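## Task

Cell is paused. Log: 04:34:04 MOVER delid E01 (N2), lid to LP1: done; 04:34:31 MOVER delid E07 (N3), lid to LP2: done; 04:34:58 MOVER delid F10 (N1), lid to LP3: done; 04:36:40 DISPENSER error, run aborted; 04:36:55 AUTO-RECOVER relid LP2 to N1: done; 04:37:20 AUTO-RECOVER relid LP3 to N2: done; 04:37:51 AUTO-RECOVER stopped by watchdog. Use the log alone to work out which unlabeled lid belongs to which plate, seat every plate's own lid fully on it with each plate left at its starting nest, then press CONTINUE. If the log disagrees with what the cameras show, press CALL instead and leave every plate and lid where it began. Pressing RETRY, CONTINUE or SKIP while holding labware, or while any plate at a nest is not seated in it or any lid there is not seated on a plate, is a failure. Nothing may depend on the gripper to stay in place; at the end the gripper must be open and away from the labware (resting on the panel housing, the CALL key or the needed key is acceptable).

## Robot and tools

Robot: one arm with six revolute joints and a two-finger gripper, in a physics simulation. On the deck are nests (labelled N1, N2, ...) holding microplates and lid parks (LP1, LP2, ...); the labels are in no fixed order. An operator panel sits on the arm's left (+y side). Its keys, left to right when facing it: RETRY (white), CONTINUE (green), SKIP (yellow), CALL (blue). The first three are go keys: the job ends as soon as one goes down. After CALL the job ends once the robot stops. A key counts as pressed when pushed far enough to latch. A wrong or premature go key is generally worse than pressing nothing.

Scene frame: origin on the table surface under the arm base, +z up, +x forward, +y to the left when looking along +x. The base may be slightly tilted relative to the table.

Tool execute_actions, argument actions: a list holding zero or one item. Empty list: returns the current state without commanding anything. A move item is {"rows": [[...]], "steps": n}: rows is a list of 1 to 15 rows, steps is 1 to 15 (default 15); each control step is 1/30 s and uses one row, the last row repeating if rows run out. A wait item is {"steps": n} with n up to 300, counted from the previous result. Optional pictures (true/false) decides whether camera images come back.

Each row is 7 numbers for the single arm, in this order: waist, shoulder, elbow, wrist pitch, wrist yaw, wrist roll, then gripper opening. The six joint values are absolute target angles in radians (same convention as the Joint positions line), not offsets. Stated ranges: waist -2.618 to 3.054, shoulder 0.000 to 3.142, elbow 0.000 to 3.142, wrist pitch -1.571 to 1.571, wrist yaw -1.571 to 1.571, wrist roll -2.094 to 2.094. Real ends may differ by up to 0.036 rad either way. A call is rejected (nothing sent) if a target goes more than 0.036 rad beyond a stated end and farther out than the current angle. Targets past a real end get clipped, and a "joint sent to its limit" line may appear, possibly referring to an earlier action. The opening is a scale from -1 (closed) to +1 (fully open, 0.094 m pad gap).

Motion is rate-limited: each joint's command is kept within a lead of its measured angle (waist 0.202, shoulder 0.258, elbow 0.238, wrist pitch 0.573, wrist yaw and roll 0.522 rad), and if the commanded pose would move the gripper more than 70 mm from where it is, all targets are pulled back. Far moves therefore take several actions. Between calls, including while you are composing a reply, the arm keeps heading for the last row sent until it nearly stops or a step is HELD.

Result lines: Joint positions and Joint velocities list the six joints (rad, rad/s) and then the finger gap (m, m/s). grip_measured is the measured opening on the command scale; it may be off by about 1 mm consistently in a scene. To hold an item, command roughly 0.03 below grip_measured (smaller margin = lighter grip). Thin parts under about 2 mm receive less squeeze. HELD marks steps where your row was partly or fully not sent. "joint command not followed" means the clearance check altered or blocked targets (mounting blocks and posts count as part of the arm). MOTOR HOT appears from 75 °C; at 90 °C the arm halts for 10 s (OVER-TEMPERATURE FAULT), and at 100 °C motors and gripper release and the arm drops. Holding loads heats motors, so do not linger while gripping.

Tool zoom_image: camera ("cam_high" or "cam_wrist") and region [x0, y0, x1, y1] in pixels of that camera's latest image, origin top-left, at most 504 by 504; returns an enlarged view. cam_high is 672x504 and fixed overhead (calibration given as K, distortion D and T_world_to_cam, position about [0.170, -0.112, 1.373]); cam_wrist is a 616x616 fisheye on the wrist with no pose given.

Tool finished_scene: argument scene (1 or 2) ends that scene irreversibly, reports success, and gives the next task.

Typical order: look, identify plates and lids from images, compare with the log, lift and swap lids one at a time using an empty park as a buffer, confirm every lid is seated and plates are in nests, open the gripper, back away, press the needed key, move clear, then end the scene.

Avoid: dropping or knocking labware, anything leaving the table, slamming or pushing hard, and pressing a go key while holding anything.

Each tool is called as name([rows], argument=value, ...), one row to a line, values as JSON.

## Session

execute_actions(actions=[])

Scene clock: 0.00 s of 9600.00 s.
grip_measured=+1.000
Joint positions: [-0.37   2.056  0.84   0.708  0.918  2.015  0.094]
Joint velocities: [ 0.002 -0.022  0.007 -0.037 -0.022  0.066  0.   ]

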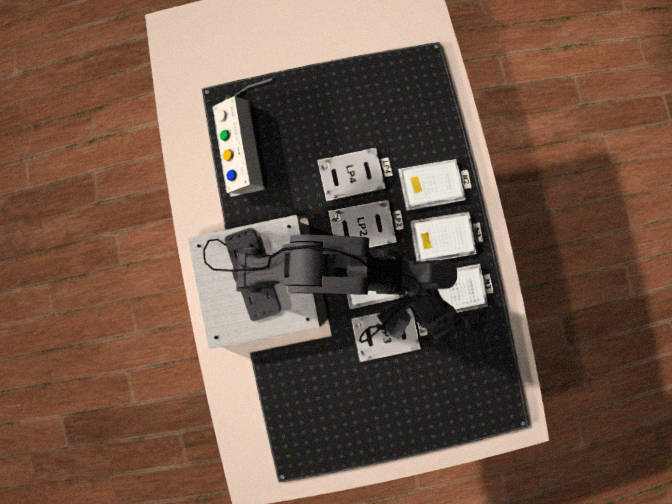

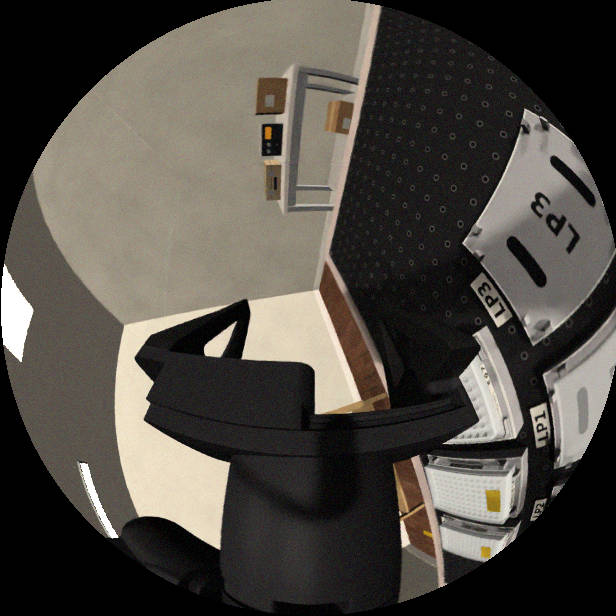

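zoom_image(camera="cam_high", region=[300, 130, 520, 380])

Region (300, 130, 520, 380) of cam_high's 672x504 image, scaled by 2.016, with more detail than that image has; it fills the left 444 columns of this view, and the rest is white.

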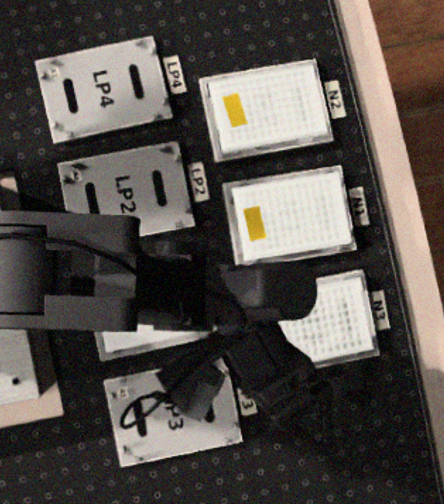

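execute_actions([
  {"rows": [[-0.3699, 2.016, 0.885, 0.7067, 0.9169, 2.0125, 1.0], [-0.3696, 2.016, 0.885, 0.7026, 0.9135, 2.005, 1.0], [-0.3692, 2.016, 0.885, 0.6959, 0.9079, 1.9926, 1.0], [-0.3685, 2.0089, 0.885, 0.6866, 0.9001, 1.9754, 1.0], [-0.3677, 1.9996, 0.885, 0.6747, 0.8901, 1.9533, 1.0], [-0.3667, 1.9886, 0.885, 0.6602, 0.878, 1.9266, 1.0], [-0.3655, 1.976, 0.885, 0.6433, 0.8639, 1.8953, 1.0], [-0.3641, 1.9619, 0.885, 0.624, 0.8477, 1.8596, 1.0], [-0.3626, 1.9468, 0.885, 0.6025, 0.8297, 1.8197, 1.0], [-0.361, 1.9306, 0.885, 0.5787, 0.8098, 1.7758, 1.0], [-0.3592, 1.9139, 0.885, 0.5529, 0.7882, 1.728, 1.0], [-0.3573, 1.8967, 0.885, 0.5252, 0.765, 1.6767, 1.0], [-0.3552, 1.8793, 0.885, 0.4957, 0.7402, 1.622, 1.0], [-0.353, 1.8621, 0.885, 0.4645, 0.7141, 1.5643, 1.0], [-0.3508, 1.8454, 0.885, 0.4318, 0.6868, 1.5038, 1.0]], "steps": 15},
], pictures=false)

execute_actions([
  {"rows": [[-0.3484, 1.8292, 0.885, 0.3977, 0.6583, 1.4407, 1.0], [-0.3459, 1.8141, 0.885, 0.3625, 0.6288, 1.3755, 1.0], [-0.3434, 1.8, 0.885, 0.3262, 0.5984, 1.3085, 1.0], [-0.3408, 1.7874, 0.885, 0.2892, 0.5674, 1.2399, 1.0], [-0.3382, 1.7764, 0.885, 0.2514, 0.5358, 1.17, 1.0], [-0.3355, 1.7671, 0.885, 0.2132, 0.5038, 1.0994, 1.0], [-0.3328, 1.7597, 0.885, 0.1748, 0.4716, 1.0282, 1.0], [-0.3302, 1.7543, 0.885, 0.1362, 0.4394, 0.9568, 1.0], [-0.3275, 1.7511, 0.885, 0.0978, 0.4072, 0.8856, 1.0], [-0.3248, 1.75, 0.885, 0.0596, 0.3752, 0.815, 1.0], [-0.3222, 1.75, 0.885, 0.0218, 0.3436, 0.7451, 1.0], [-0.3196, 1.75, 0.885, -0.0152, 0.3126, 0.6765, 1.0], [-0.3171, 1.75, 0.885, -0.0515, 0.2822, 0.6095, 1.0], [-0.3146, 1.75, 0.885, -0.0867, 0.2527, 0.5443, 1.0], [-0.3123, 1.75, 0.885, -0.1208, 0.2243, 0.4813, 1.0]], "steps": 15},
], pictures=false)

execute_actions([
  {"rows": [[-0.31, 1.75, 0.885, -0.1535, 0.1969, 0.4207, 1.0], [-0.3078, 1.75, 0.885, -0.1847, 0.1708, 0.363, 1.0], [-0.3057, 1.75, 0.885, -0.2142, 0.146, 0.3083, 1.0], [-0.3038, 1.75, 0.885, -0.2419, 0.1228, 0.257, 1.0], [-0.302, 1.75, 0.885, -0.2677, 0.1012, 0.2092, 1.0], [-0.3004, 1.75, 0.885, -0.2915, 0.0813, 0.1653, 1.0], [-0.2989, 1.75, 0.885, -0.313, 0.0633, 0.1254, 1.0], [-0.2975, 1.75, 0.885, -0.3323, 0.0471, 0.0897, 1.0], [-0.2963, 1.75, 0.885, -0.3492, 0.033, 0.0584, 1.0], [-0.2953, 1.75, 0.885, -0.3637, 0.0209, 0.0317, 1.0], [-0.2945, 1.75, 0.885, -0.3756, 0.0109, 0.0096, 1.0], [-0.2938, 1.75, 0.885, -0.3849, 0.0031, -0.0076, 1.0], [-0.2934, 1.75, 0.885, -0.3916, -0.0025, -0.02, 1.0], [-0.2931, 1.75, 0.885, -0.3957, -0.0059, -0.0275, 1.0], [-0.293, 1.75, 0.885, -0.397, -0.007, -0.03, 1.0]], "steps": 15},
], pictures=false)

execute_actions([
  {"steps": 15},
], pictures=true)

Scene clock: 45.23 s of 9600.00 s.
grip_measured=+1.000
Joint positions: [-0.365  1.904  0.86   0.559  0.775  1.714  0.094]
Joint velocities: [ 0.056 -0.525 -0.002 -0.755 -0.637 -1.341  0.   ]
Steps of this call (steps 1 to 90: nothing new was sent; then 41.73 s passed at rest; steps 91 to 105: all 15 steps of this action). Readings (joint positions):
91: [-0.370 2.056 0.842 0.708 0.918 2.015]
92: [-0.370 2.056 0.846 0.708 0.917 2.015]
94: [-0.370 2.052 0.856 0.708 0.911 2.010]
98: [-0.370 2.018 0.860 0.685 0.885 1.957]
105: the state above

Scene clock: 45.73 s of 9600.00 s.
grip_measured=+1.000
Joint positions: [-0.325  1.775  0.86   0.053  0.349  0.77   0.094]
Joint velocities: [ 0.105 -0.007  0.007 -1.062 -0.872 -1.839  0.   ]
Steps of this call (steps 1 to 15: all 15 steps of this action). Readings (joint positions):
1: [-0.363 1.886 0.860 0.534 0.753 1.665]
2: [-0.360 1.868 0.860 0.507 0.729 1.612]
4: [-0.355 1.836 0.860 0.448 0.678 1.499]
8: [-0.344 1.790 0.860 0.315 0.565 1.246]
15: the state above

Scene clock: 46.23 s of 9600.00 s.
grip_measured=+1.000
Joint positions: [-0.301  1.775  0.86  -0.343  0.034  0.061  0.094]
Joint velocities: [ 0.022  0.002 -0.017 -0.315 -0.227 -0.549  0.   ]
Steps of this call (steps 1 to 15: all 15 steps of this action). Readings (joint positions):
1: [-0.323 1.775 0.860 0.016 0.320 0.704]
2: [-0.320 1.775 0.860 -0.021 0.291 0.640]
4: [-0.316 1.775 0.860 -0.090 0.235 0.516]
8: [-0.308 1.775 0.860 -0.210 0.139 0.300]
15: the state above

Scene clock: 46.73 s of 9600.00 s.
grip_measured=+1.000
Joint positions: [-0.301  1.775  0.86  -0.384  0.002 -0.021  0.094]
Joint velocities: [-0.017 -0.007  0.007  0.051 -0.066 -0.037  0.   ]
Steps of this call (steps 1 to 15: the robot went on to your last target). Readings (joint positions):
1: [-0.301 1.775 0.860 -0.352 0.027 0.044]
2: [-0.301 1.775 0.860 -0.360 0.021 0.030]
4: [-0.301 1.775 0.860 -0.370 0.013 0.010]
8: [-0.301 1.775 0.860 -0.380 0.005 -0.010]
15: the state above

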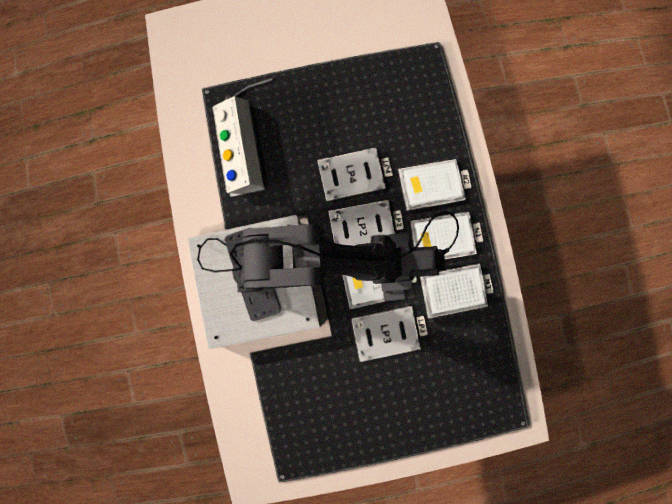

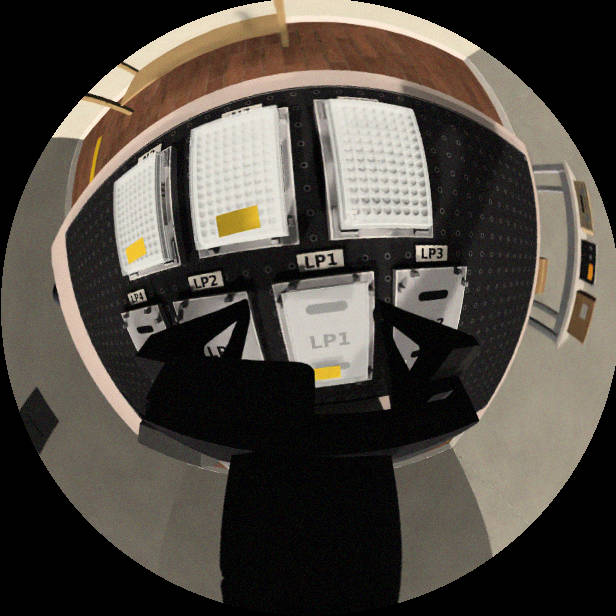

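zoom_image(camera="cam_wrist", region=[100, 130, 310, 290])

zoom_image(camera="cam_wrist", region=[270, 90, 450, 260])

Region (100, 130, 310, 290) of cam_wrist's 616x616 image, scaled by 2.400, with more detail than that image has; it fills the top 384 rows of this view, and the rest is white.

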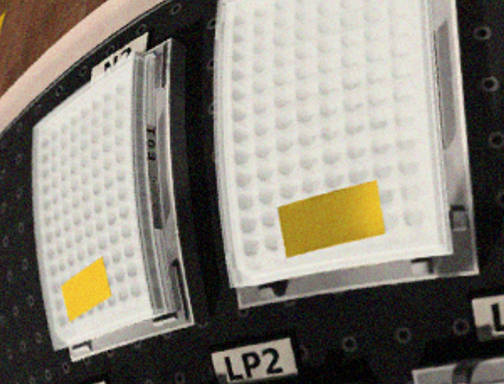

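Region (270, 90, 450, 260) of cam_wrist's 616x616 image, scaled by 2.800, with more detail than that image has.

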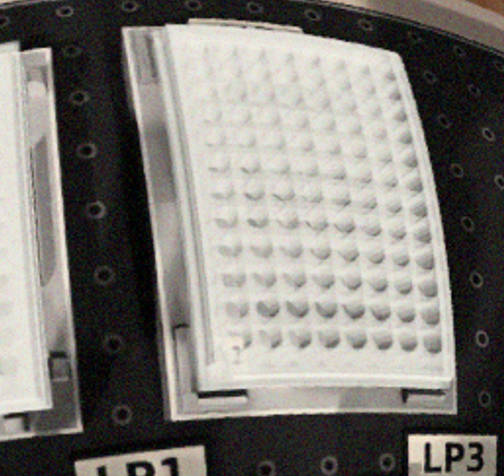

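execute_actions([
  {"rows": [[-0.293, 1.75, 0.885, -0.405, -0.007, -0.03, 1.0], [-0.293, 1.75, 0.885, -0.426, -0.007, -0.03, 1.0], [-0.293, 1.75, 0.885, -0.459, -0.007, -0.03, 1.0], [-0.293, 1.75, 0.885, -0.501, -0.007, -0.03, 1.0], [-0.293, 1.75, 0.885, -0.547, -0.007, -0.03, 1.0], [-0.293, 1.75, 0.885, -0.593, -0.007, -0.03, 1.0], [-0.293, 1.75, 0.885, -0.635, -0.007, -0.03, 1.0], [-0.293, 1.75, 0.885, -0.668, -0.007, -0.03, 1.0], [-0.293, 1.75, 0.885, -0.69, -0.007, -0.03, 1.0], [-0.293, 1.75, 0.885, -0.697, -0.007, -0.03, 1.0]], "steps": 15},
], pictures=false)

execute_actions([
  {"steps": 10},
], pictures=true)

Scene clock: 54.13 s of 9600.00 s.
grip_measured=+1.000
Joint positions: [-0.301  1.775  0.86  -0.655  0.    -0.024  0.094]
Joint velocities: [-0.027 -0.007 -0.007 -0.183 -0.051  0.007  0.   ]
Steps of this call (steps 1 to 15: the robot went on to your last target; steps 16 to 90: nothing new was sent; then 3.90 s passed at rest; steps 91 to 105: all 15 steps of this action). Readings (joint positions):
91: [-0.301 1.775 0.860 -0.386 0.000 -0.024]
92: [-0.301 1.775 0.860 -0.389 0.000 -0.024]
94: [-0.301 1.775 0.860 -0.410 0.000 -0.024]
98: [-0.301 1.775 0.860 -0.518 0.000 -0.024]
105: the state above

Scene clock: 54.47 s of 9600.00 s.
grip_measured=+1.000
Joint positions: [-0.301  1.775  0.86  -0.682  0.    -0.024  0.094]
Joint velocities: [ 0.007  0.002 -0.007  0.051 -0.037  0.022  0.   ]
Steps of this call (steps 1 to 10: the robot went on to your last target). Readings (joint positions):
1: [-0.301 1.775 0.860 -0.662 0.000 -0.024]
2: [-0.301 1.775 0.860 -0.667 0.000 -0.024]
4: [-0.301 1.775 0.860 -0.674 0.000 -0.024]
8: [-0.301 1.775 0.860 -0.681 0.000 -0.024]
10: the state above

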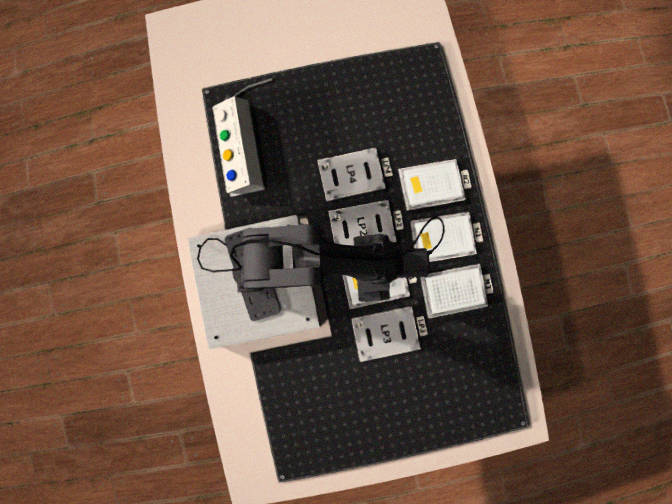

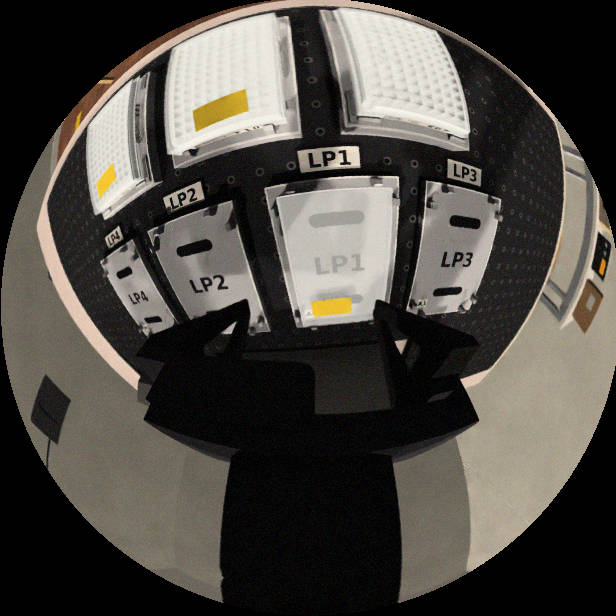

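zoom_image(camera="cam_wrist", region=[160, 90, 320, 180])

zoom_image(camera="cam_wrist", region=[330, 90, 490, 170])

zoom_image(camera="cam_wrist", region=[70, 60, 190, 230])

Region (160, 90, 320, 180) of cam_wrist's 616x616 image, scaled by 3.150, with more detail than that image has; it fills the top 284 rows of this view, and the rest is white.

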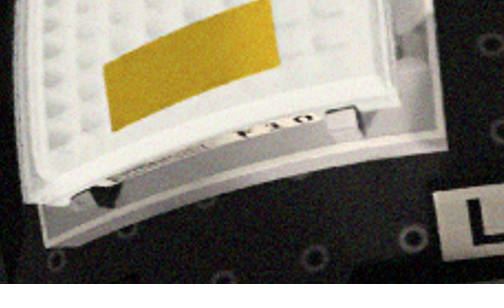

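Region (330, 90, 490, 170) of cam_wrist's 616x616 image, scaled by 3.150, with more detail than that image has.

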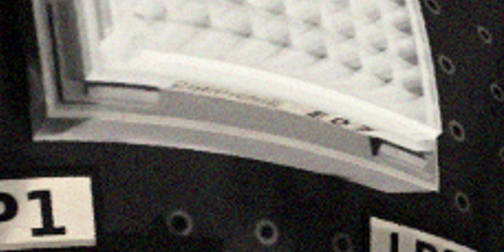

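Region (70, 60, 190, 230) of cam_wrist's 616x616 image, scaled by 2.965, with more detail than that image has; it fills the left 356 columns of this view, and the rest is white.

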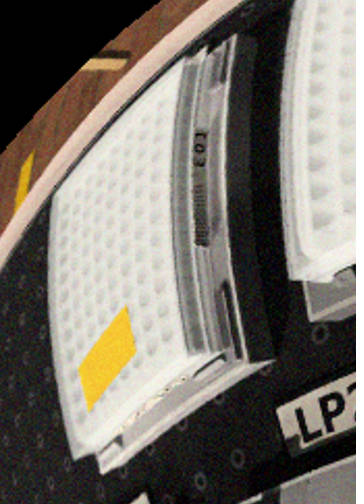

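execute_actions([
  {"rows": [[-0.2946, 1.79, 0.8878, -0.698, -0.007, -0.03, 1.0], [-0.2934, 1.7917, 0.8964, -0.701, -0.007, -0.03, 1.0], [-0.2913, 1.797, 0.9104, -0.7059, -0.007, -0.03, 1.0], [-0.2885, 1.8056, 0.93, -0.7127, -0.007, -0.03, 1.0], [-0.285, 1.8176, 0.9547, -0.7213, -0.007, -0.03, 1.0], [-0.2807, 1.8327, 0.9843, -0.7317, -0.007, -0.03, 1.0], [-0.2757, 1.8509, 1.0186, -0.7436, -0.007, -0.03, 1.0], [-0.2702, 1.8719, 1.057, -0.7571, -0.007, -0.03, 1.0], [-0.2641, 1.8955, 1.0994, -0.7718, -0.007, -0.03, 1.0], [-0.2575, 1.9215, 1.145, -0.7878, -0.007, -0.03, 1.0], [-0.2505, 1.9495, 1.1935, -0.8047, -0.007, -0.03, 1.0], [-0.2432, 1.9792, 1.2443, -0.8224, -0.007, -0.03, 1.0], [-0.2356, 2.0104, 1.2969, -0.8408, -0.007, -0.03, 1.0], [-0.2278, 2.0427, 1.3506, -0.8595, -0.007, -0.03, 1.0], [-0.22, 2.0757, 1.405, -0.8785, -0.007, -0.03, 1.0]], "steps": 15},
], pictures=false)

execute_actions([
  {"rows": [[-0.2122, 2.109, 1.4594, -0.8975, -0.007, -0.03, 1.0], [-0.2044, 2.1423, 1.5131, -0.9162, -0.007, -0.03, 1.0], [-0.1968, 2.1753, 1.5657, -0.9346, -0.007, -0.03, 1.0], [-0.1895, 2.2076, 1.6165, -0.9523, -0.007, -0.03, 1.0], [-0.1825, 2.2388, 1.665, -0.9693, -0.007, -0.03, 1.0], [-0.1759, 2.2685, 1.7106, -0.9852, -0.007, -0.03, 1.0], [-0.1698, 2.2965, 1.753, -0.9999, -0.007, -0.03, 1.0], [-0.1643, 2.3225, 1.7914, -1.0134, -0.007, -0.03, 1.0], [-0.1593, 2.3461, 1.8257, -1.0253, -0.007, -0.03, 1.0], [-0.155, 2.3671, 1.8553, -1.0357, -0.007, -0.03, 1.0], [-0.1515, 2.3853, 1.88, -1.0443, -0.007, -0.03, 1.0], [-0.1487, 2.4004, 1.8996, -1.0511, -0.007, -0.03, 1.0], [-0.1466, 2.4124, 1.9136, -1.056, -0.007, -0.03, 1.0], [-0.1454, 2.421, 1.9222, -1.059, -0.007, -0.03, 1.0], [-0.145, 2.428, 1.925, -1.06, -0.007, -0.03, 1.0]], "steps": 15},
], pictures=false)

execute_actions([
  {"steps": 18},
], pictures=true)

zoom_image(camera="cam_wrist", region=[210, 180, 410, 370])

zoom_image(camera="cam_wrist", region=[150, 200, 260, 340])

Scene clock: 75.90 s of 9600.00 s.
grip_measured=+1.000
Joint positions: [-0.244  2.011  1.295 -0.808  0.    -0.024  0.094]
Joint velocities: [ 0.217  0.901  1.565 -0.418  0.022  0.051  0.   ]
Steps of this call (steps 1 to 30: the robot went on to your last target; steps 31 to 90: nothing new was sent; then 17.93 s passed at rest; steps 91 to 105: all 15 steps of this action). Readings (joint positions):
91: [-0.301 1.775 0.860 -0.684 0.000 -0.024]
92: [-0.301 1.775 0.862 -0.686 0.000 -0.024]
94: [-0.301 1.781 0.875 -0.697 0.000 -0.024]
98: [-0.289 1.831 0.968 -0.729 0.000 -0.024]
105: the state above

Scene clock: 76.40 s of 9600.00 s.
grip_measured=+1.000
Joint positions: [-0.151  2.409  1.886 -1.002 -0.002 -0.024  0.094]
Joint velocities: [ 0.051  0.305  0.261 -0.256 -0.051 -0.037  0.   ]
Steps of this call (steps 1 to 15: all 15 steps of this action). Readings (joint positions):
1: [-0.236 2.043 1.350 -0.822 0.000 -0.024]
2: [-0.228 2.076 1.405 -0.836 0.000 -0.024]
4: [-0.212 2.142 1.512 -0.865 0.000 -0.024]
8: [-0.183 2.267 1.704 -0.924 0.000 -0.024]
15: the state above

Scene clock: 77.00 s of 9600.00 s.
grip_measured=+1.000
Joint positions: [-0.149  2.43   1.894 -1.046 -0.002 -0.024  0.094]
Joint velocities: [ 0.007 -0.012 -0.012 -0.007 -0.037  0.022  0.   ]
Steps of this call (steps 1 to 18: the robot went on to your last target). Readings (joint positions):
1: [-0.149 2.418 1.892 -1.009 -0.002 -0.024]
2: [-0.149 2.423 1.894 -1.015 -0.002 -0.024]
4: [-0.149 2.429 1.894 -1.027 -0.002 -0.024]
8: [-0.149 2.430 1.894 -1.041 -0.002 -0.024]
18: the state above

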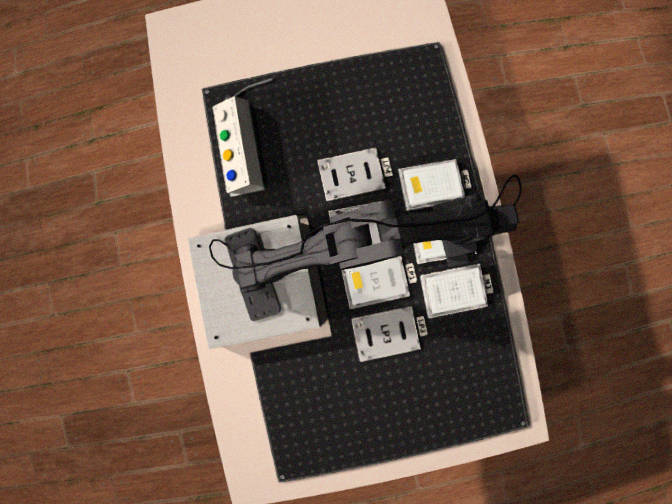

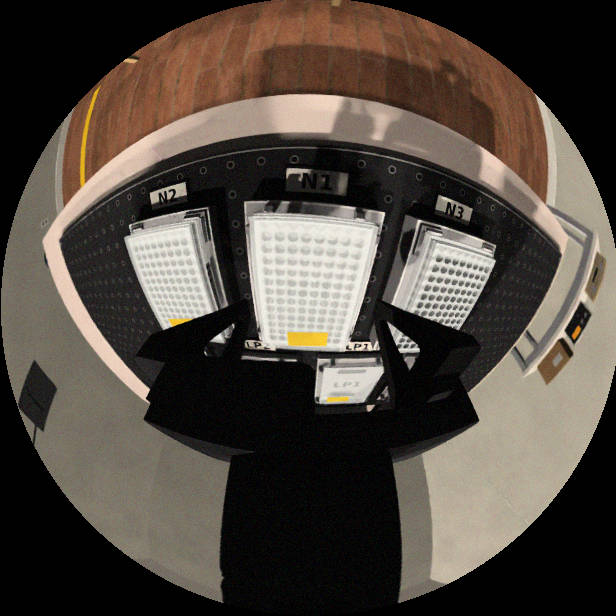

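Region (210, 180, 410, 370) of cam_wrist's 616x616 image, scaled by 2.520, with more detail than that image has; it fills the top 479 rows of this view, and the rest is white.

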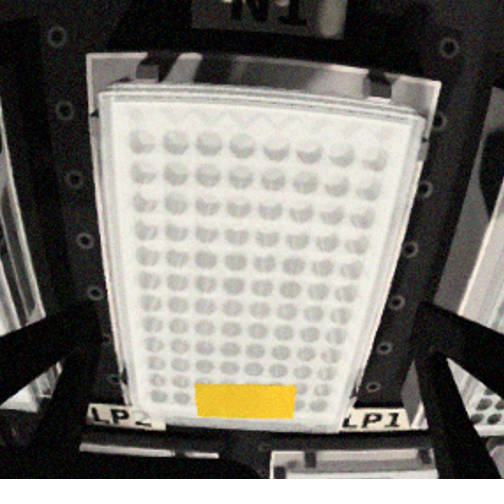

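Region (150, 200, 260, 340) of cam_wrist's 616x616 image, scaled by 3.600, with more detail than that image has; it fills the left 396 columns of this view, and the rest is white.

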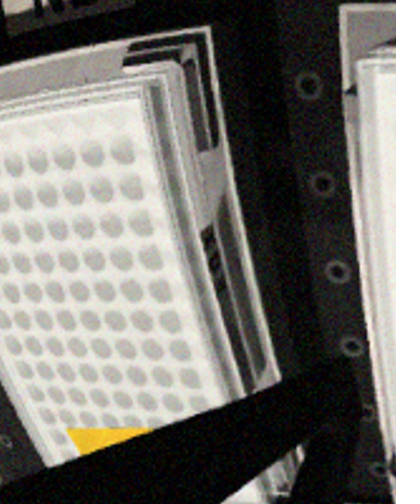

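execute_actions([
  {"rows": [[-0.136, 2.453, 1.925, -1.03, -0.007, -0.01, 1.0], [-0.136, 2.455, 1.925, -1.02, -0.007, 0.01, 1.0], [-0.136, 2.458, 1.925, -1.0135, -0.007, 0.03, 1.0], [-0.136, 2.458, 1.925, -1.0135, -0.007, 0.045, 1.0], [-0.136, 2.458, 1.925, -1.0135, -0.007, 0.052, 1.0]], "steps": 15},
], pictures=false)

execute_actions([
  {"steps": 10},
], pictures=true)

zoom_image(camera="cam_wrist", region=[210, 180, 410, 370])

Scene clock: 86.57 s of 9600.00 s.
grip_measured=+1.000
Joint positions: [-0.144  2.456  1.899 -1.032 -0.002  0.042  0.094]
Joint velocities: [-0.007  0.007  0.012 -0.066  0.051  0.066  0.   ]
Steps of this call (steps 1 to 15: the robot went on to your last target; steps 16 to 90: nothing new was sent; then 6.07 s passed at rest; steps 91 to 105: all 15 steps of this action). Readings (joint positions):
91: [-0.148 2.431 1.895 -1.047 -0.002 -0.023]
92: [-0.148 2.433 1.897 -1.046 -0.002 -0.019]
94: [-0.146 2.441 1.899 -1.040 -0.002 -0.001]
98: [-0.144 2.453 1.899 -1.035 -0.002 0.026]
105: the state above

Scene clock: 86.90 s of 9600.00 s.
grip_measured=+1.000
Joint positions: [-0.144  2.456  1.899 -1.031 -0.002  0.045  0.094]
Joint velocities: [ 0.002 -0.002 -0.002 -0.022 -0.007 -0.037  0.   ]
Steps of this call (steps 1 to 10: the robot went on to your last target). Readings (joint positions):
1: [-0.144 2.456 1.899 -1.032 -0.002 0.043]
2: [-0.144 2.456 1.899 -1.032 -0.002 0.044]
4: [-0.144 2.456 1.899 -1.031 -0.002 0.044]
8: [-0.144 2.456 1.899 -1.031 -0.002 0.045]
10: the state above

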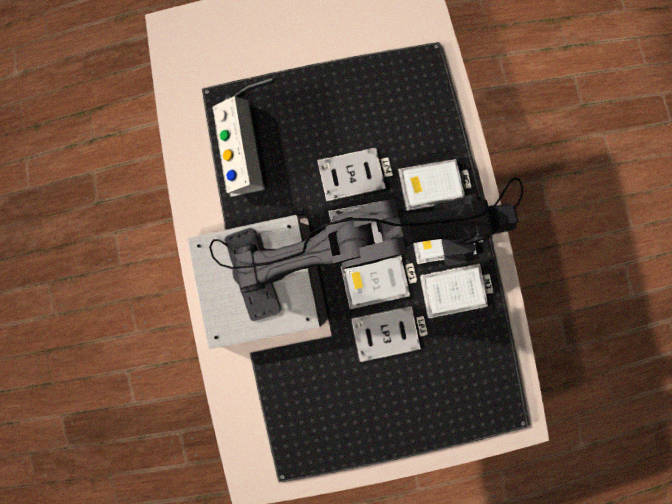

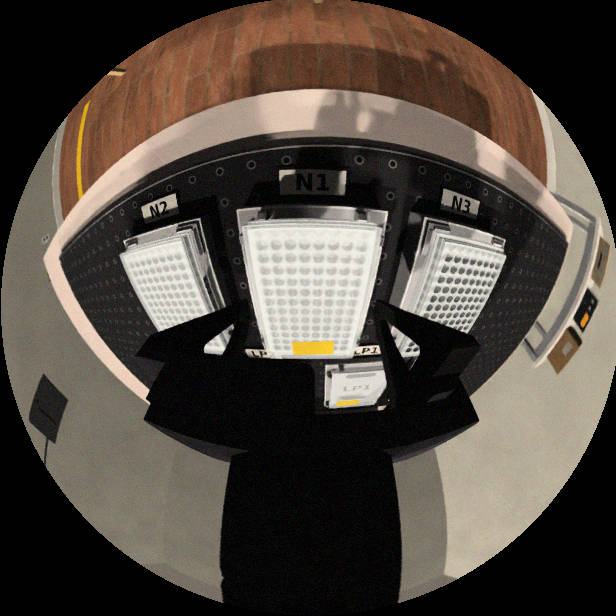

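Region (210, 180, 410, 370) of cam_wrist's 616x616 image, scaled by 2.520, with more detail than that image has; it fills the top 479 rows of this view, and the rest is white.

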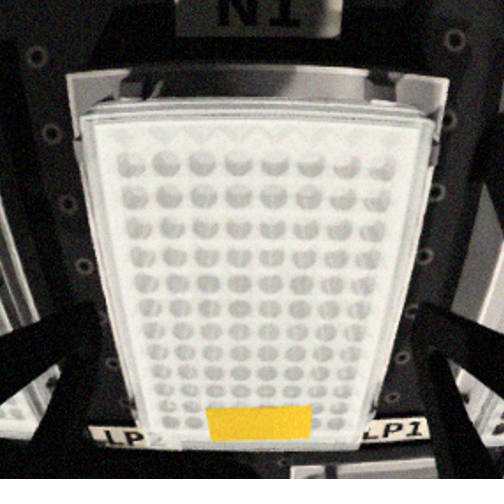

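execute_actions([
  {"rows": [[-0.138, 2.479, 1.905, -1.008, -0.007, 0.061, 1.0], [-0.138, 2.481, 1.905, -1.004, -0.007, 0.061, 1.0], [-0.138, 2.483, 1.905, -1.001, -0.007, 0.061, 1.0]], "steps": 15},
], pictures=false)

execute_actions([
  {"steps": 8},
], pictures=true)

zoom_image(camera="cam_wrist", region=[210, 180, 410, 370])

Scene clock: 92.73 s of 9600.00 s.
grip_measured=+1.000
Joint positions: [-0.144  2.482  1.899 -1.019 -0.002  0.055  0.094]
Joint velocities: [ 0.002 -0.012 -0.002 -0.095 -0.051 -0.007  0.   ]
Steps of this call (steps 1 to 15: the robot went on to your last target; steps 16 to 90: nothing new was sent; then 2.33 s passed at rest; steps 91 to 105: all 15 steps of this action). Readings (joint positions):
91: [-0.144 2.457 1.899 -1.031 -0.002 0.047]
92: [-0.144 2.459 1.899 -1.029 -0.002 0.049]
94: [-0.144 2.466 1.899 -1.024 -0.002 0.051]
98: [-0.144 2.479 1.899 -1.021 -0.002 0.053]
105: the state above

Scene clock: 93.00 s of 9600.00 s.
grip_measured=+1.000
Joint positions: [-0.144  2.482  1.899 -1.019 -0.002  0.055  0.094]
Joint velocities: [-0.012 -0.012 -0.012  0.037 -0.11   0.037  0.   ]
Steps of this call (steps 1 to 8: the robot went on to your last target). Readings (joint positions):
1: [-0.144 2.482 1.899 -1.019 -0.002 0.055]
2: [-0.144 2.482 1.899 -1.019 -0.002 0.055]
4: [-0.144 2.482 1.899 -1.019 -0.002 0.055]
8: the state above

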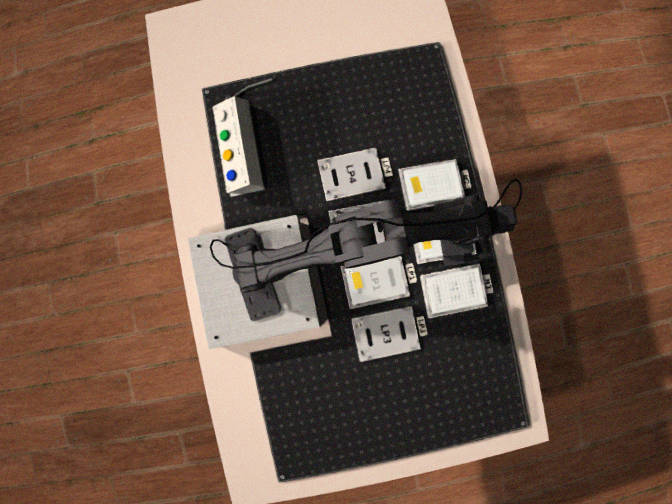

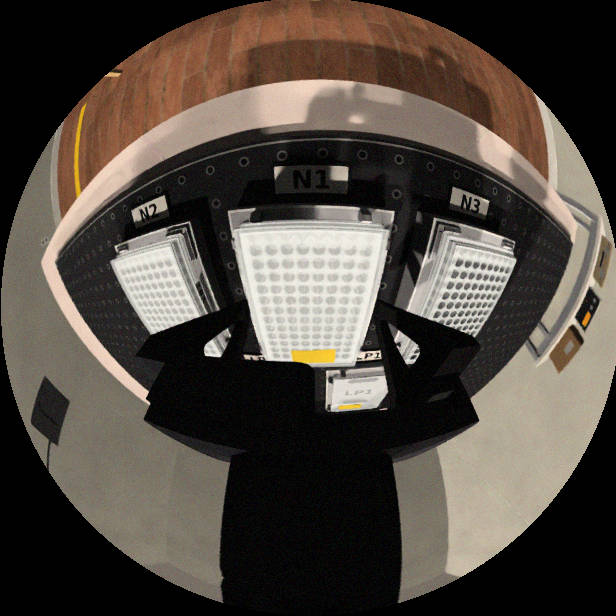

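Region (210, 180, 410, 370) of cam_wrist's 616x616 image, scaled by 2.520, with more detail than that image has; it fills the top 479 rows of this view, and the rest is white.

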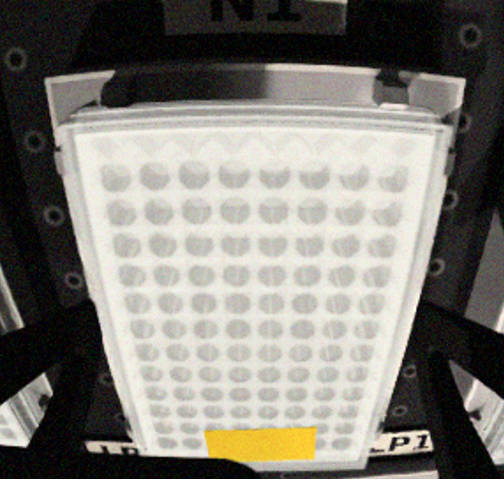

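execute_actions(actions=[])

Scene clock: 102.40 s of 9600.00 s.
grip_measured=+1.000
Joint positions: [-0.144  2.482  1.899 -1.019 -0.002  0.055  0.094]
Joint velocities: [-0.002  0.007  0.002 -0.022  0.051 -0.051  0.   ]
Steps of this call (steps 1 to 15: the robot went on to your last target; steps 16 to 90: nothing new was sent; then 6.40 s passed at rest). Readings (joint positions):
1: [-0.144 2.482 1.899 -1.019 -0.002 0.055]
2: [-0.144 2.482 1.899 -1.019 -0.002 0.055]
4: [-0.144 2.482 1.899 -1.019 -0.002 0.055]
8: [-0.144 2.482 1.899 -1.019 -0.002 0.055]
90: the state above
The arm was judged still, so your last target was given up. Only a new action makes it travel on or press farther. Fingers that are still opening or closing keep moving.

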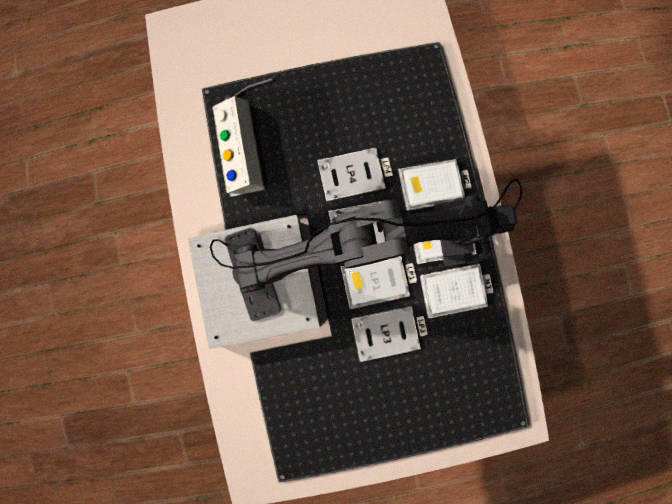

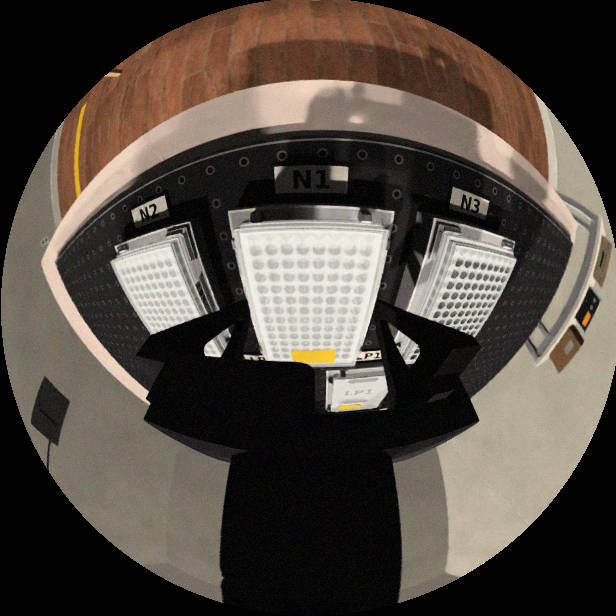

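execute_actions([
  {"rows": [[-0.138,2.483,1.905,-1.001,-0.007,0.061,0.95],[-0.138,2.483,1.905,-1.001,-0.007,0.061,0.92],[-0.138,2.483,1.905,-1.001,-0.007,0.061,0.89],[-0.138,2.483,1.905,-1.001,-0.007,0.061,0.86],[-0.138,2.483,1.905,-1.001,-0.007,0.061,0.84],[-0.138,2.483,1.905,-1.001,-0.007,0.061,0.82],[-0.138,2.483,1.905,-1.001,-0.007,0.061,0.80],[-0.138,2.483,1.905,-1.001,-0.007,0.061,0.79],[-0.138,2.483,1.905,-1.001,-0.007,0.061,0.78],[-0.138,2.483,1.905,-1.001,-0.007,0.061,0.77],[-0.138,2.483,1.905,-1.001,-0.007,0.061,0.76],[-0.138,2.483,1.905,-1.001,-0.007,0.061,0.75]], "steps": 15},
], pictures=false)

Scene clock: 105.43 s of 9600.00 s.
grip_measured=+0.782
Joint positions: [-0.144  2.482  1.899 -1.019 -0.002  0.055  0.084]
Joint velocities: [ 0.002 -0.002 -0.002  0.022  0.037  0.051  0.001]
Steps of this call (steps 1 to 76: nothing new was sent; steps 77 to 91: all 15 steps of this action). Readings (joint positions):
77: [-0.144 2.482 1.899 -1.019 -0.002 0.055]
78: [-0.144 2.482 1.899 -1.019 -0.002 0.055]
80: [-0.144 2.482 1.899 -1.019 -0.002 0.055]
84: [-0.144 2.482 1.899 -1.019 -0.002 0.055]
91: the state above

execute_actions([
  {"rows": [[-0.138,2.46,1.905,-1.02,-0.007,0.061,0.75],[-0.138,2.445,1.905,-1.03,-0.007,0.061,0.75],[-0.138,2.44,1.905,-1.036,-0.007,0.061,0.75],[-0.138,2.435,1.905,-1.040,-0.007,0.061,0.75],[-0.138,2.43,1.905,-1.044,-0.007,0.061,0.75],[-0.138,2.424,1.905,-1.048,-0.007,0.061,0.75],[-0.138,2.418,1.905,-1.052,-0.007,0.061,0.75],[-0.138,2.412,1.905,-1.056,-0.007,0.061,0.75],[-0.138,2.406,1.905,-1.060,-0.007,0.061,0.75],[-0.138,2.401,1.905,-1.064,-0.007,0.061,0.75],[-0.138,2.397,1.905,-1.067,-0.007,0.061,0.75],[-0.138,2.394,1.905,-1.070,-0.007,0.061,0.75],[-0.138,2.392,1.905,-1.072,-0.007,0.061,0.75],[-0.138,2.392,1.905,-1.072,-0.007,0.061,0.75],[-0.138,2.392,1.905,-1.072,-0.007,0.061,0.75]], "steps": 15},
], pictures=false)

execute_actions([
  {"rows": [[-0.138,2.392,1.905,-1.072,-0.007,0.061,0.75]], "steps": 8},
])

Scene clock: 138.80 s of 9600.00 s.
grip_measured=+0.782
Joint positions: [-0.144  2.423  1.899 -1.05  -0.002  0.055  0.084]
Joint velocities: [-0.007 -0.115 -0.007 -0.081  0.037 -0.11   0.001]
Steps of this call (steps 1 to 15: the robot went on to your last target; steps 16 to 90: nothing new was sent; then 29.87 s passed at rest; steps 91 to 105: all 15 steps of this action). Readings (joint positions):
91: [-0.144 2.482 1.899 -1.019 -0.002 0.055]
92: [-0.144 2.482 1.899 -1.019 -0.002 0.055]
94: [-0.144 2.482 1.899 -1.020 -0.002 0.055]
98: [-0.144 2.470 1.899 -1.030 -0.002 0.055]
105: the state above

Scene clock: 139.07 s of 9600.00 s.
grip_measured=+0.782
Joint positions: [-0.144  2.418  1.899 -1.057 -0.002  0.055  0.084]
Joint velocities: [-0.007 -0.012 -0.007 -0.037  0.037  0.007  0.   ]
Steps of this call (steps 1 to 8: all 8 steps of this action). Readings (joint positions):
1: [-0.144 2.420 1.899 -1.051 -0.002 0.055]
2: [-0.144 2.418 1.899 -1.052 -0.002 0.055]
4: [-0.144 2.418 1.899 -1.054 -0.002 0.055]
8: the state above

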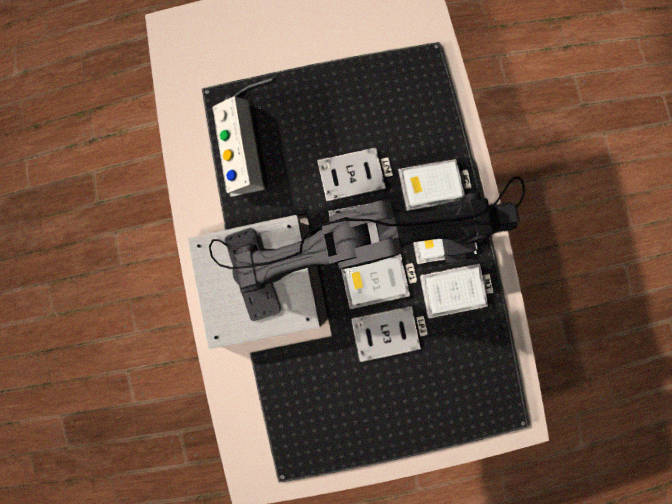

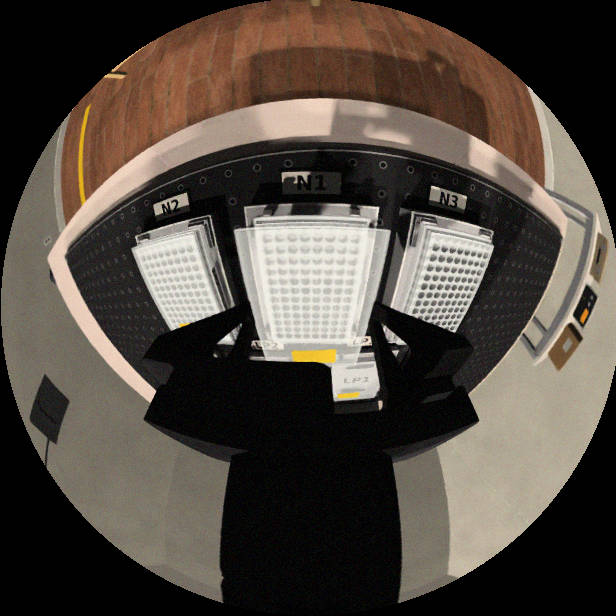

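The lid lifted cleanly. Now moving to N3.

execute_actions([
  {"rows": [[-0.1388,2.4302,1.9254,-1.0722,-0.007,0.0601,0.75],[-0.1412,2.4308,1.9268,-1.0728,-0.007,0.0575,0.75],[-0.1452,2.4319,1.9289,-1.0738,-0.007,0.0532,0.75],[-0.1507,2.4333,1.9320,-1.0752,-0.007,0.0473,0.75],[-0.1577,2.4352,1.9358,-1.0769,-0.007,0.0398,0.75],[-0.1661,2.4374,1.9404,-1.0790,-0.007,0.0307,0.75],[-0.1758,2.4399,1.9457,-1.0814,-0.007,0.0203,0.75],[-0.1866,2.4427,1.9516,-1.0841,-0.007,0.0086,0.75],[-0.1986,2.4459,1.9582,-1.0870,-0.007,-0.0043,0.75],[-0.2115,2.4493,1.9653,-1.0903,-0.007,-0.0183,0.75],[-0.2252,2.4528,1.9728,-1.0937,-0.007,-0.0330,0.75],[-0.2396,2.4566,1.9806,-1.0972,-0.007,-0.0485,0.75],[-0.2544,2.4605,1.9888,-1.1009,-0.007,-0.0645,0.75],[-0.2696,2.4645,1.9971,-1.1047,-0.007,-0.0809,0.75],[-0.2850,2.4685,2.0055,-1.1085,-0.007,-0.0975,0.75]], "steps": 15},
], pictures=false)

execute_actions([
  {"rows": [[-0.3004,2.4725,2.0139,-1.1123,-0.007,-0.1141,0.75],[-0.3156,2.4765,2.0222,-1.1161,-0.007,-0.1305,0.75],[-0.3304,2.4804,2.0304,-1.1198,-0.007,-0.1465,0.75],[-0.3448,2.4842,2.0382,-1.1233,-0.007,-0.1620,0.75],[-0.3585,2.4878,2.0458,-1.1268,-0.007,-0.1768,0.75],[-0.3714,2.4911,2.0528,-1.1300,-0.007,-0.1907,0.75],[-0.3834,2.4943,2.0594,-1.1329,-0.007,-0.2036,0.75],[-0.3942,2.4971,2.0653,-1.1356,-0.007,-0.2153,0.75],[-0.4039,2.4996,2.0706,-1.1380,-0.007,-0.2257,0.75],[-0.4123,2.5018,2.0752,-1.1401,-0.007,-0.2348,0.75],[-0.4193,2.5037,2.0790,-1.1418,-0.007,-0.2423,0.75],[-0.4248,2.5051,2.0821,-1.1432,-0.007,-0.2482,0.75],[-0.4288,2.5062,2.0842,-1.1442,-0.007,-0.2525,0.75],[-0.4312,2.5068,2.0856,-1.1448,-0.007,-0.2551,0.75],[-0.4320,2.5070,2.0860,-1.1450,-0.007,-0.2560,0.75]], "steps": 15},
], pictures=false)

execute_actions([
  {"rows": [[-0.4320,2.5070,2.0860,-1.1450,-0.007,-0.2560,0.75]], "steps": 10},
])

zoom_image(camera="cam_wrist", region=[210, 180, 410, 370])

Scene clock: 148.63 s of 9600.00 s.
grip_measured=+0.782
Joint positions: [-0.243  2.458  1.964 -1.082 -0.006 -0.034  0.084]
Joint velocities: [-0.51   0.12   0.227 -0.095 -0.037 -0.359 -0.001]
Steps of this call (steps 1 to 15: the robot went on to your last target; steps 16 to 90: nothing new was sent; then 6.07 s passed at rest; steps 91 to 105: all 15 steps of this action). Readings (joint positions):
91: [-0.144 2.418 1.899 -1.059 -0.002 0.055]
92: [-0.144 2.418 1.899 -1.059 -0.002 0.055]
94: [-0.144 2.418 1.899 -1.060 -0.002 0.055]
98: [-0.152 2.428 1.914 -1.067 -0.004 0.040]
105: the state above

Scene clock: 149.13 s of 9600.00 s.
grip_measured=+0.782
Joint positions: [-0.43   2.5    2.056 -1.123 -0.006 -0.222  0.084]
Joint velocities: [-0.081  0.027  0.051 -0.022 -0.037 -0.227 -0.   ]
Steps of this call (steps 1 to 15: all 15 steps of this action). Readings (joint positions):
1: [-0.261 2.462 1.972 -1.085 -0.006 -0.048]
2: [-0.279 2.466 1.980 -1.088 -0.006 -0.063]
4: [-0.314 2.473 1.997 -1.094 -0.006 -0.093]
8: [-0.374 2.486 2.027 -1.107 -0.006 -0.151]
15: the state above

Scene clock: 149.47 s of 9600.00 s.
grip_measured=+0.782
Joint positions: [-0.433  2.502  2.057 -1.131 -0.006 -0.247  0.084]
Joint velocities: [ 0.007 -0.002  0.002  0.022 -0.037 -0.022 -0.   ]
Steps of this call (steps 1 to 10: all 10 steps of this action). Readings (joint positions):
1: [-0.432 2.500 2.056 -1.125 -0.006 -0.228]
2: [-0.433 2.501 2.057 -1.126 -0.006 -0.232]
4: [-0.433 2.501 2.057 -1.128 -0.006 -0.239]
8: [-0.433 2.502 2.057 -1.131 -0.006 -0.245]
10: the state above

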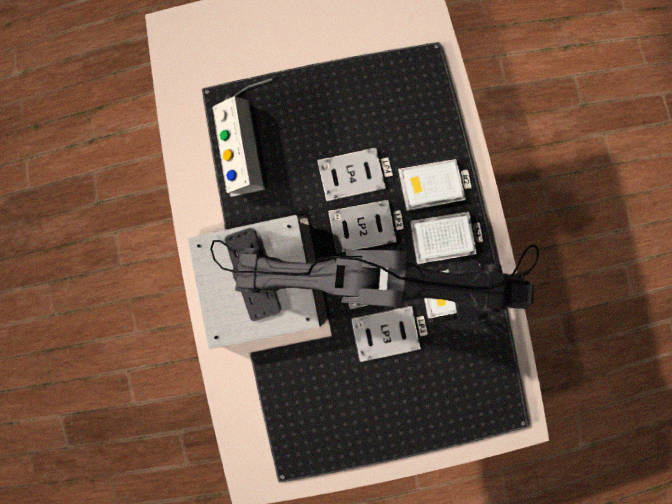

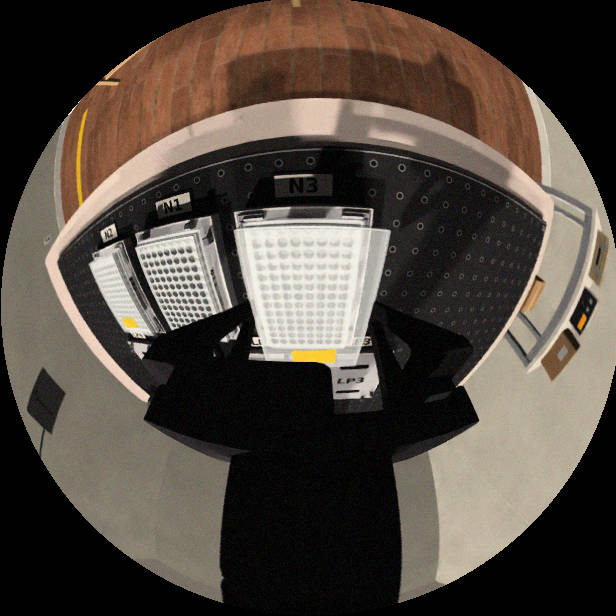

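Region (210, 180, 410, 370) of cam_wrist's 616x616 image, scaled by 2.520, with more detail than that image has; it fills the top 479 rows of this view, and the rest is white.

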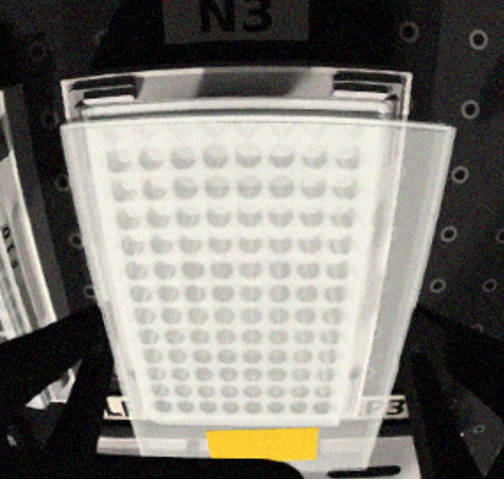

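execute_actions([
  {"rows": [[-0.428,2.510,2.070,-1.130,-0.007,-0.250,0.75],[-0.424,2.516,2.058,-1.118,-0.007,-0.244,0.75],[-0.421,2.522,2.050,-1.110,-0.007,-0.240,0.75],[-0.418,2.526,2.044,-1.104,-0.007,-0.237,0.75],[-0.416,2.527,2.039,-1.099,-0.007,-0.234,0.75],[-0.415,2.527,2.035,-1.095,-0.007,-0.232,0.75],[-0.414,2.526,2.032,-1.091,-0.007,-0.231,0.75],[-0.414,2.524,2.029,-1.088,-0.007,-0.2305,0.75],[-0.414,2.523,2.027,-1.086,-0.007,-0.2305,0.75],[-0.414,2.522,2.026,-1.0845,-0.007,-0.2305,0.75]], "steps": 15},
], pictures=false)

execute_actions([
  {"rows": [[-0.414,2.522,2.026,-1.0845,-0.007,-0.2305,0.75]], "steps": 12},
])

zoom_image(camera="cam_wrist", region=[210, 180, 410, 370])

Scene clock: 166.97 s of 9600.00 s.
grip_measured=+0.782
Joint positions: [-0.42   2.523  2.031 -1.107 -0.006 -0.238  0.084]
Joint velocities: [ 0.012  0.012  0.002  0.037 -0.037 -0.037 -0.   ]
Steps of this call (steps 1 to 15: the robot went on to your last target; steps 16 to 90: nothing new was sent; then 14.00 s passed at rest; steps 91 to 105: all 15 steps of this action). Readings (joint positions):
91: [-0.433 2.502 2.057 -1.132 -0.006 -0.250]
92: [-0.433 2.502 2.057 -1.132 -0.006 -0.250]
94: [-0.432 2.505 2.057 -1.130 -0.006 -0.248]
98: [-0.426 2.515 2.046 -1.115 -0.006 -0.242]
105: the state above

Scene clock: 167.37 s of 9600.00 s.
grip_measured=+0.782
Joint positions: [-0.42   2.523  2.031 -1.102 -0.006 -0.236  0.084]
Joint velocities: [-0.002 -0.002 -0.007 -0.007  0.007  0.007 -0.   ]
Steps of this call (steps 1 to 12: all 12 steps of this action). Readings (joint positions):
1: [-0.420 2.523 2.031 -1.105 -0.006 -0.238]
2: [-0.420 2.523 2.031 -1.104 -0.006 -0.237]
4: [-0.420 2.523 2.031 -1.104 -0.006 -0.237]
8: [-0.420 2.523 2.031 -1.102 -0.006 -0.236]
12: the state above

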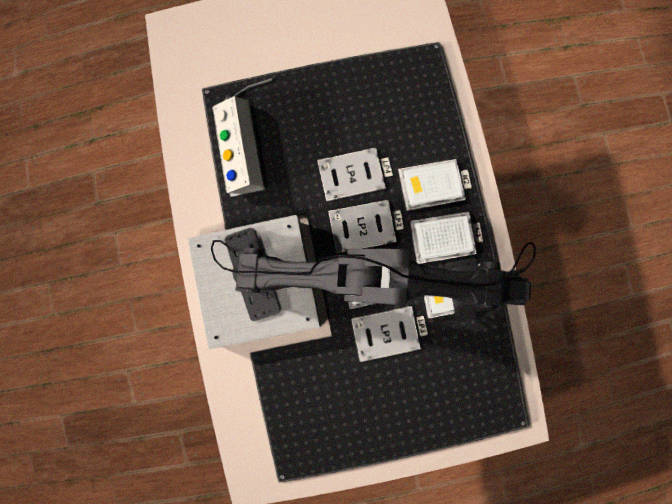

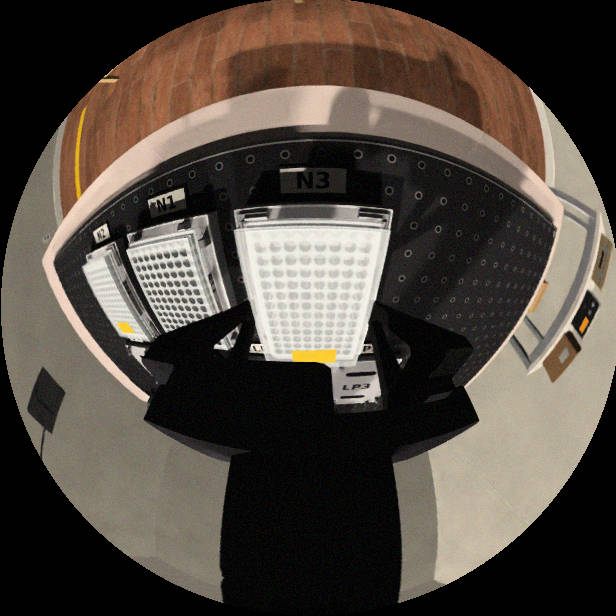

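Region (210, 180, 410, 370) of cam_wrist's 616x616 image, scaled by 2.520, with more detail than that image has; it fills the top 479 rows of this view, and the rest is white.

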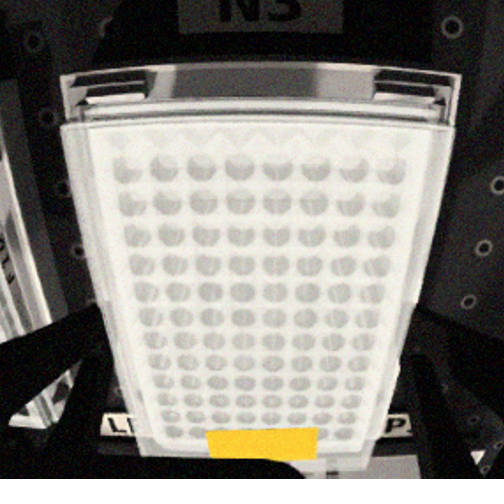

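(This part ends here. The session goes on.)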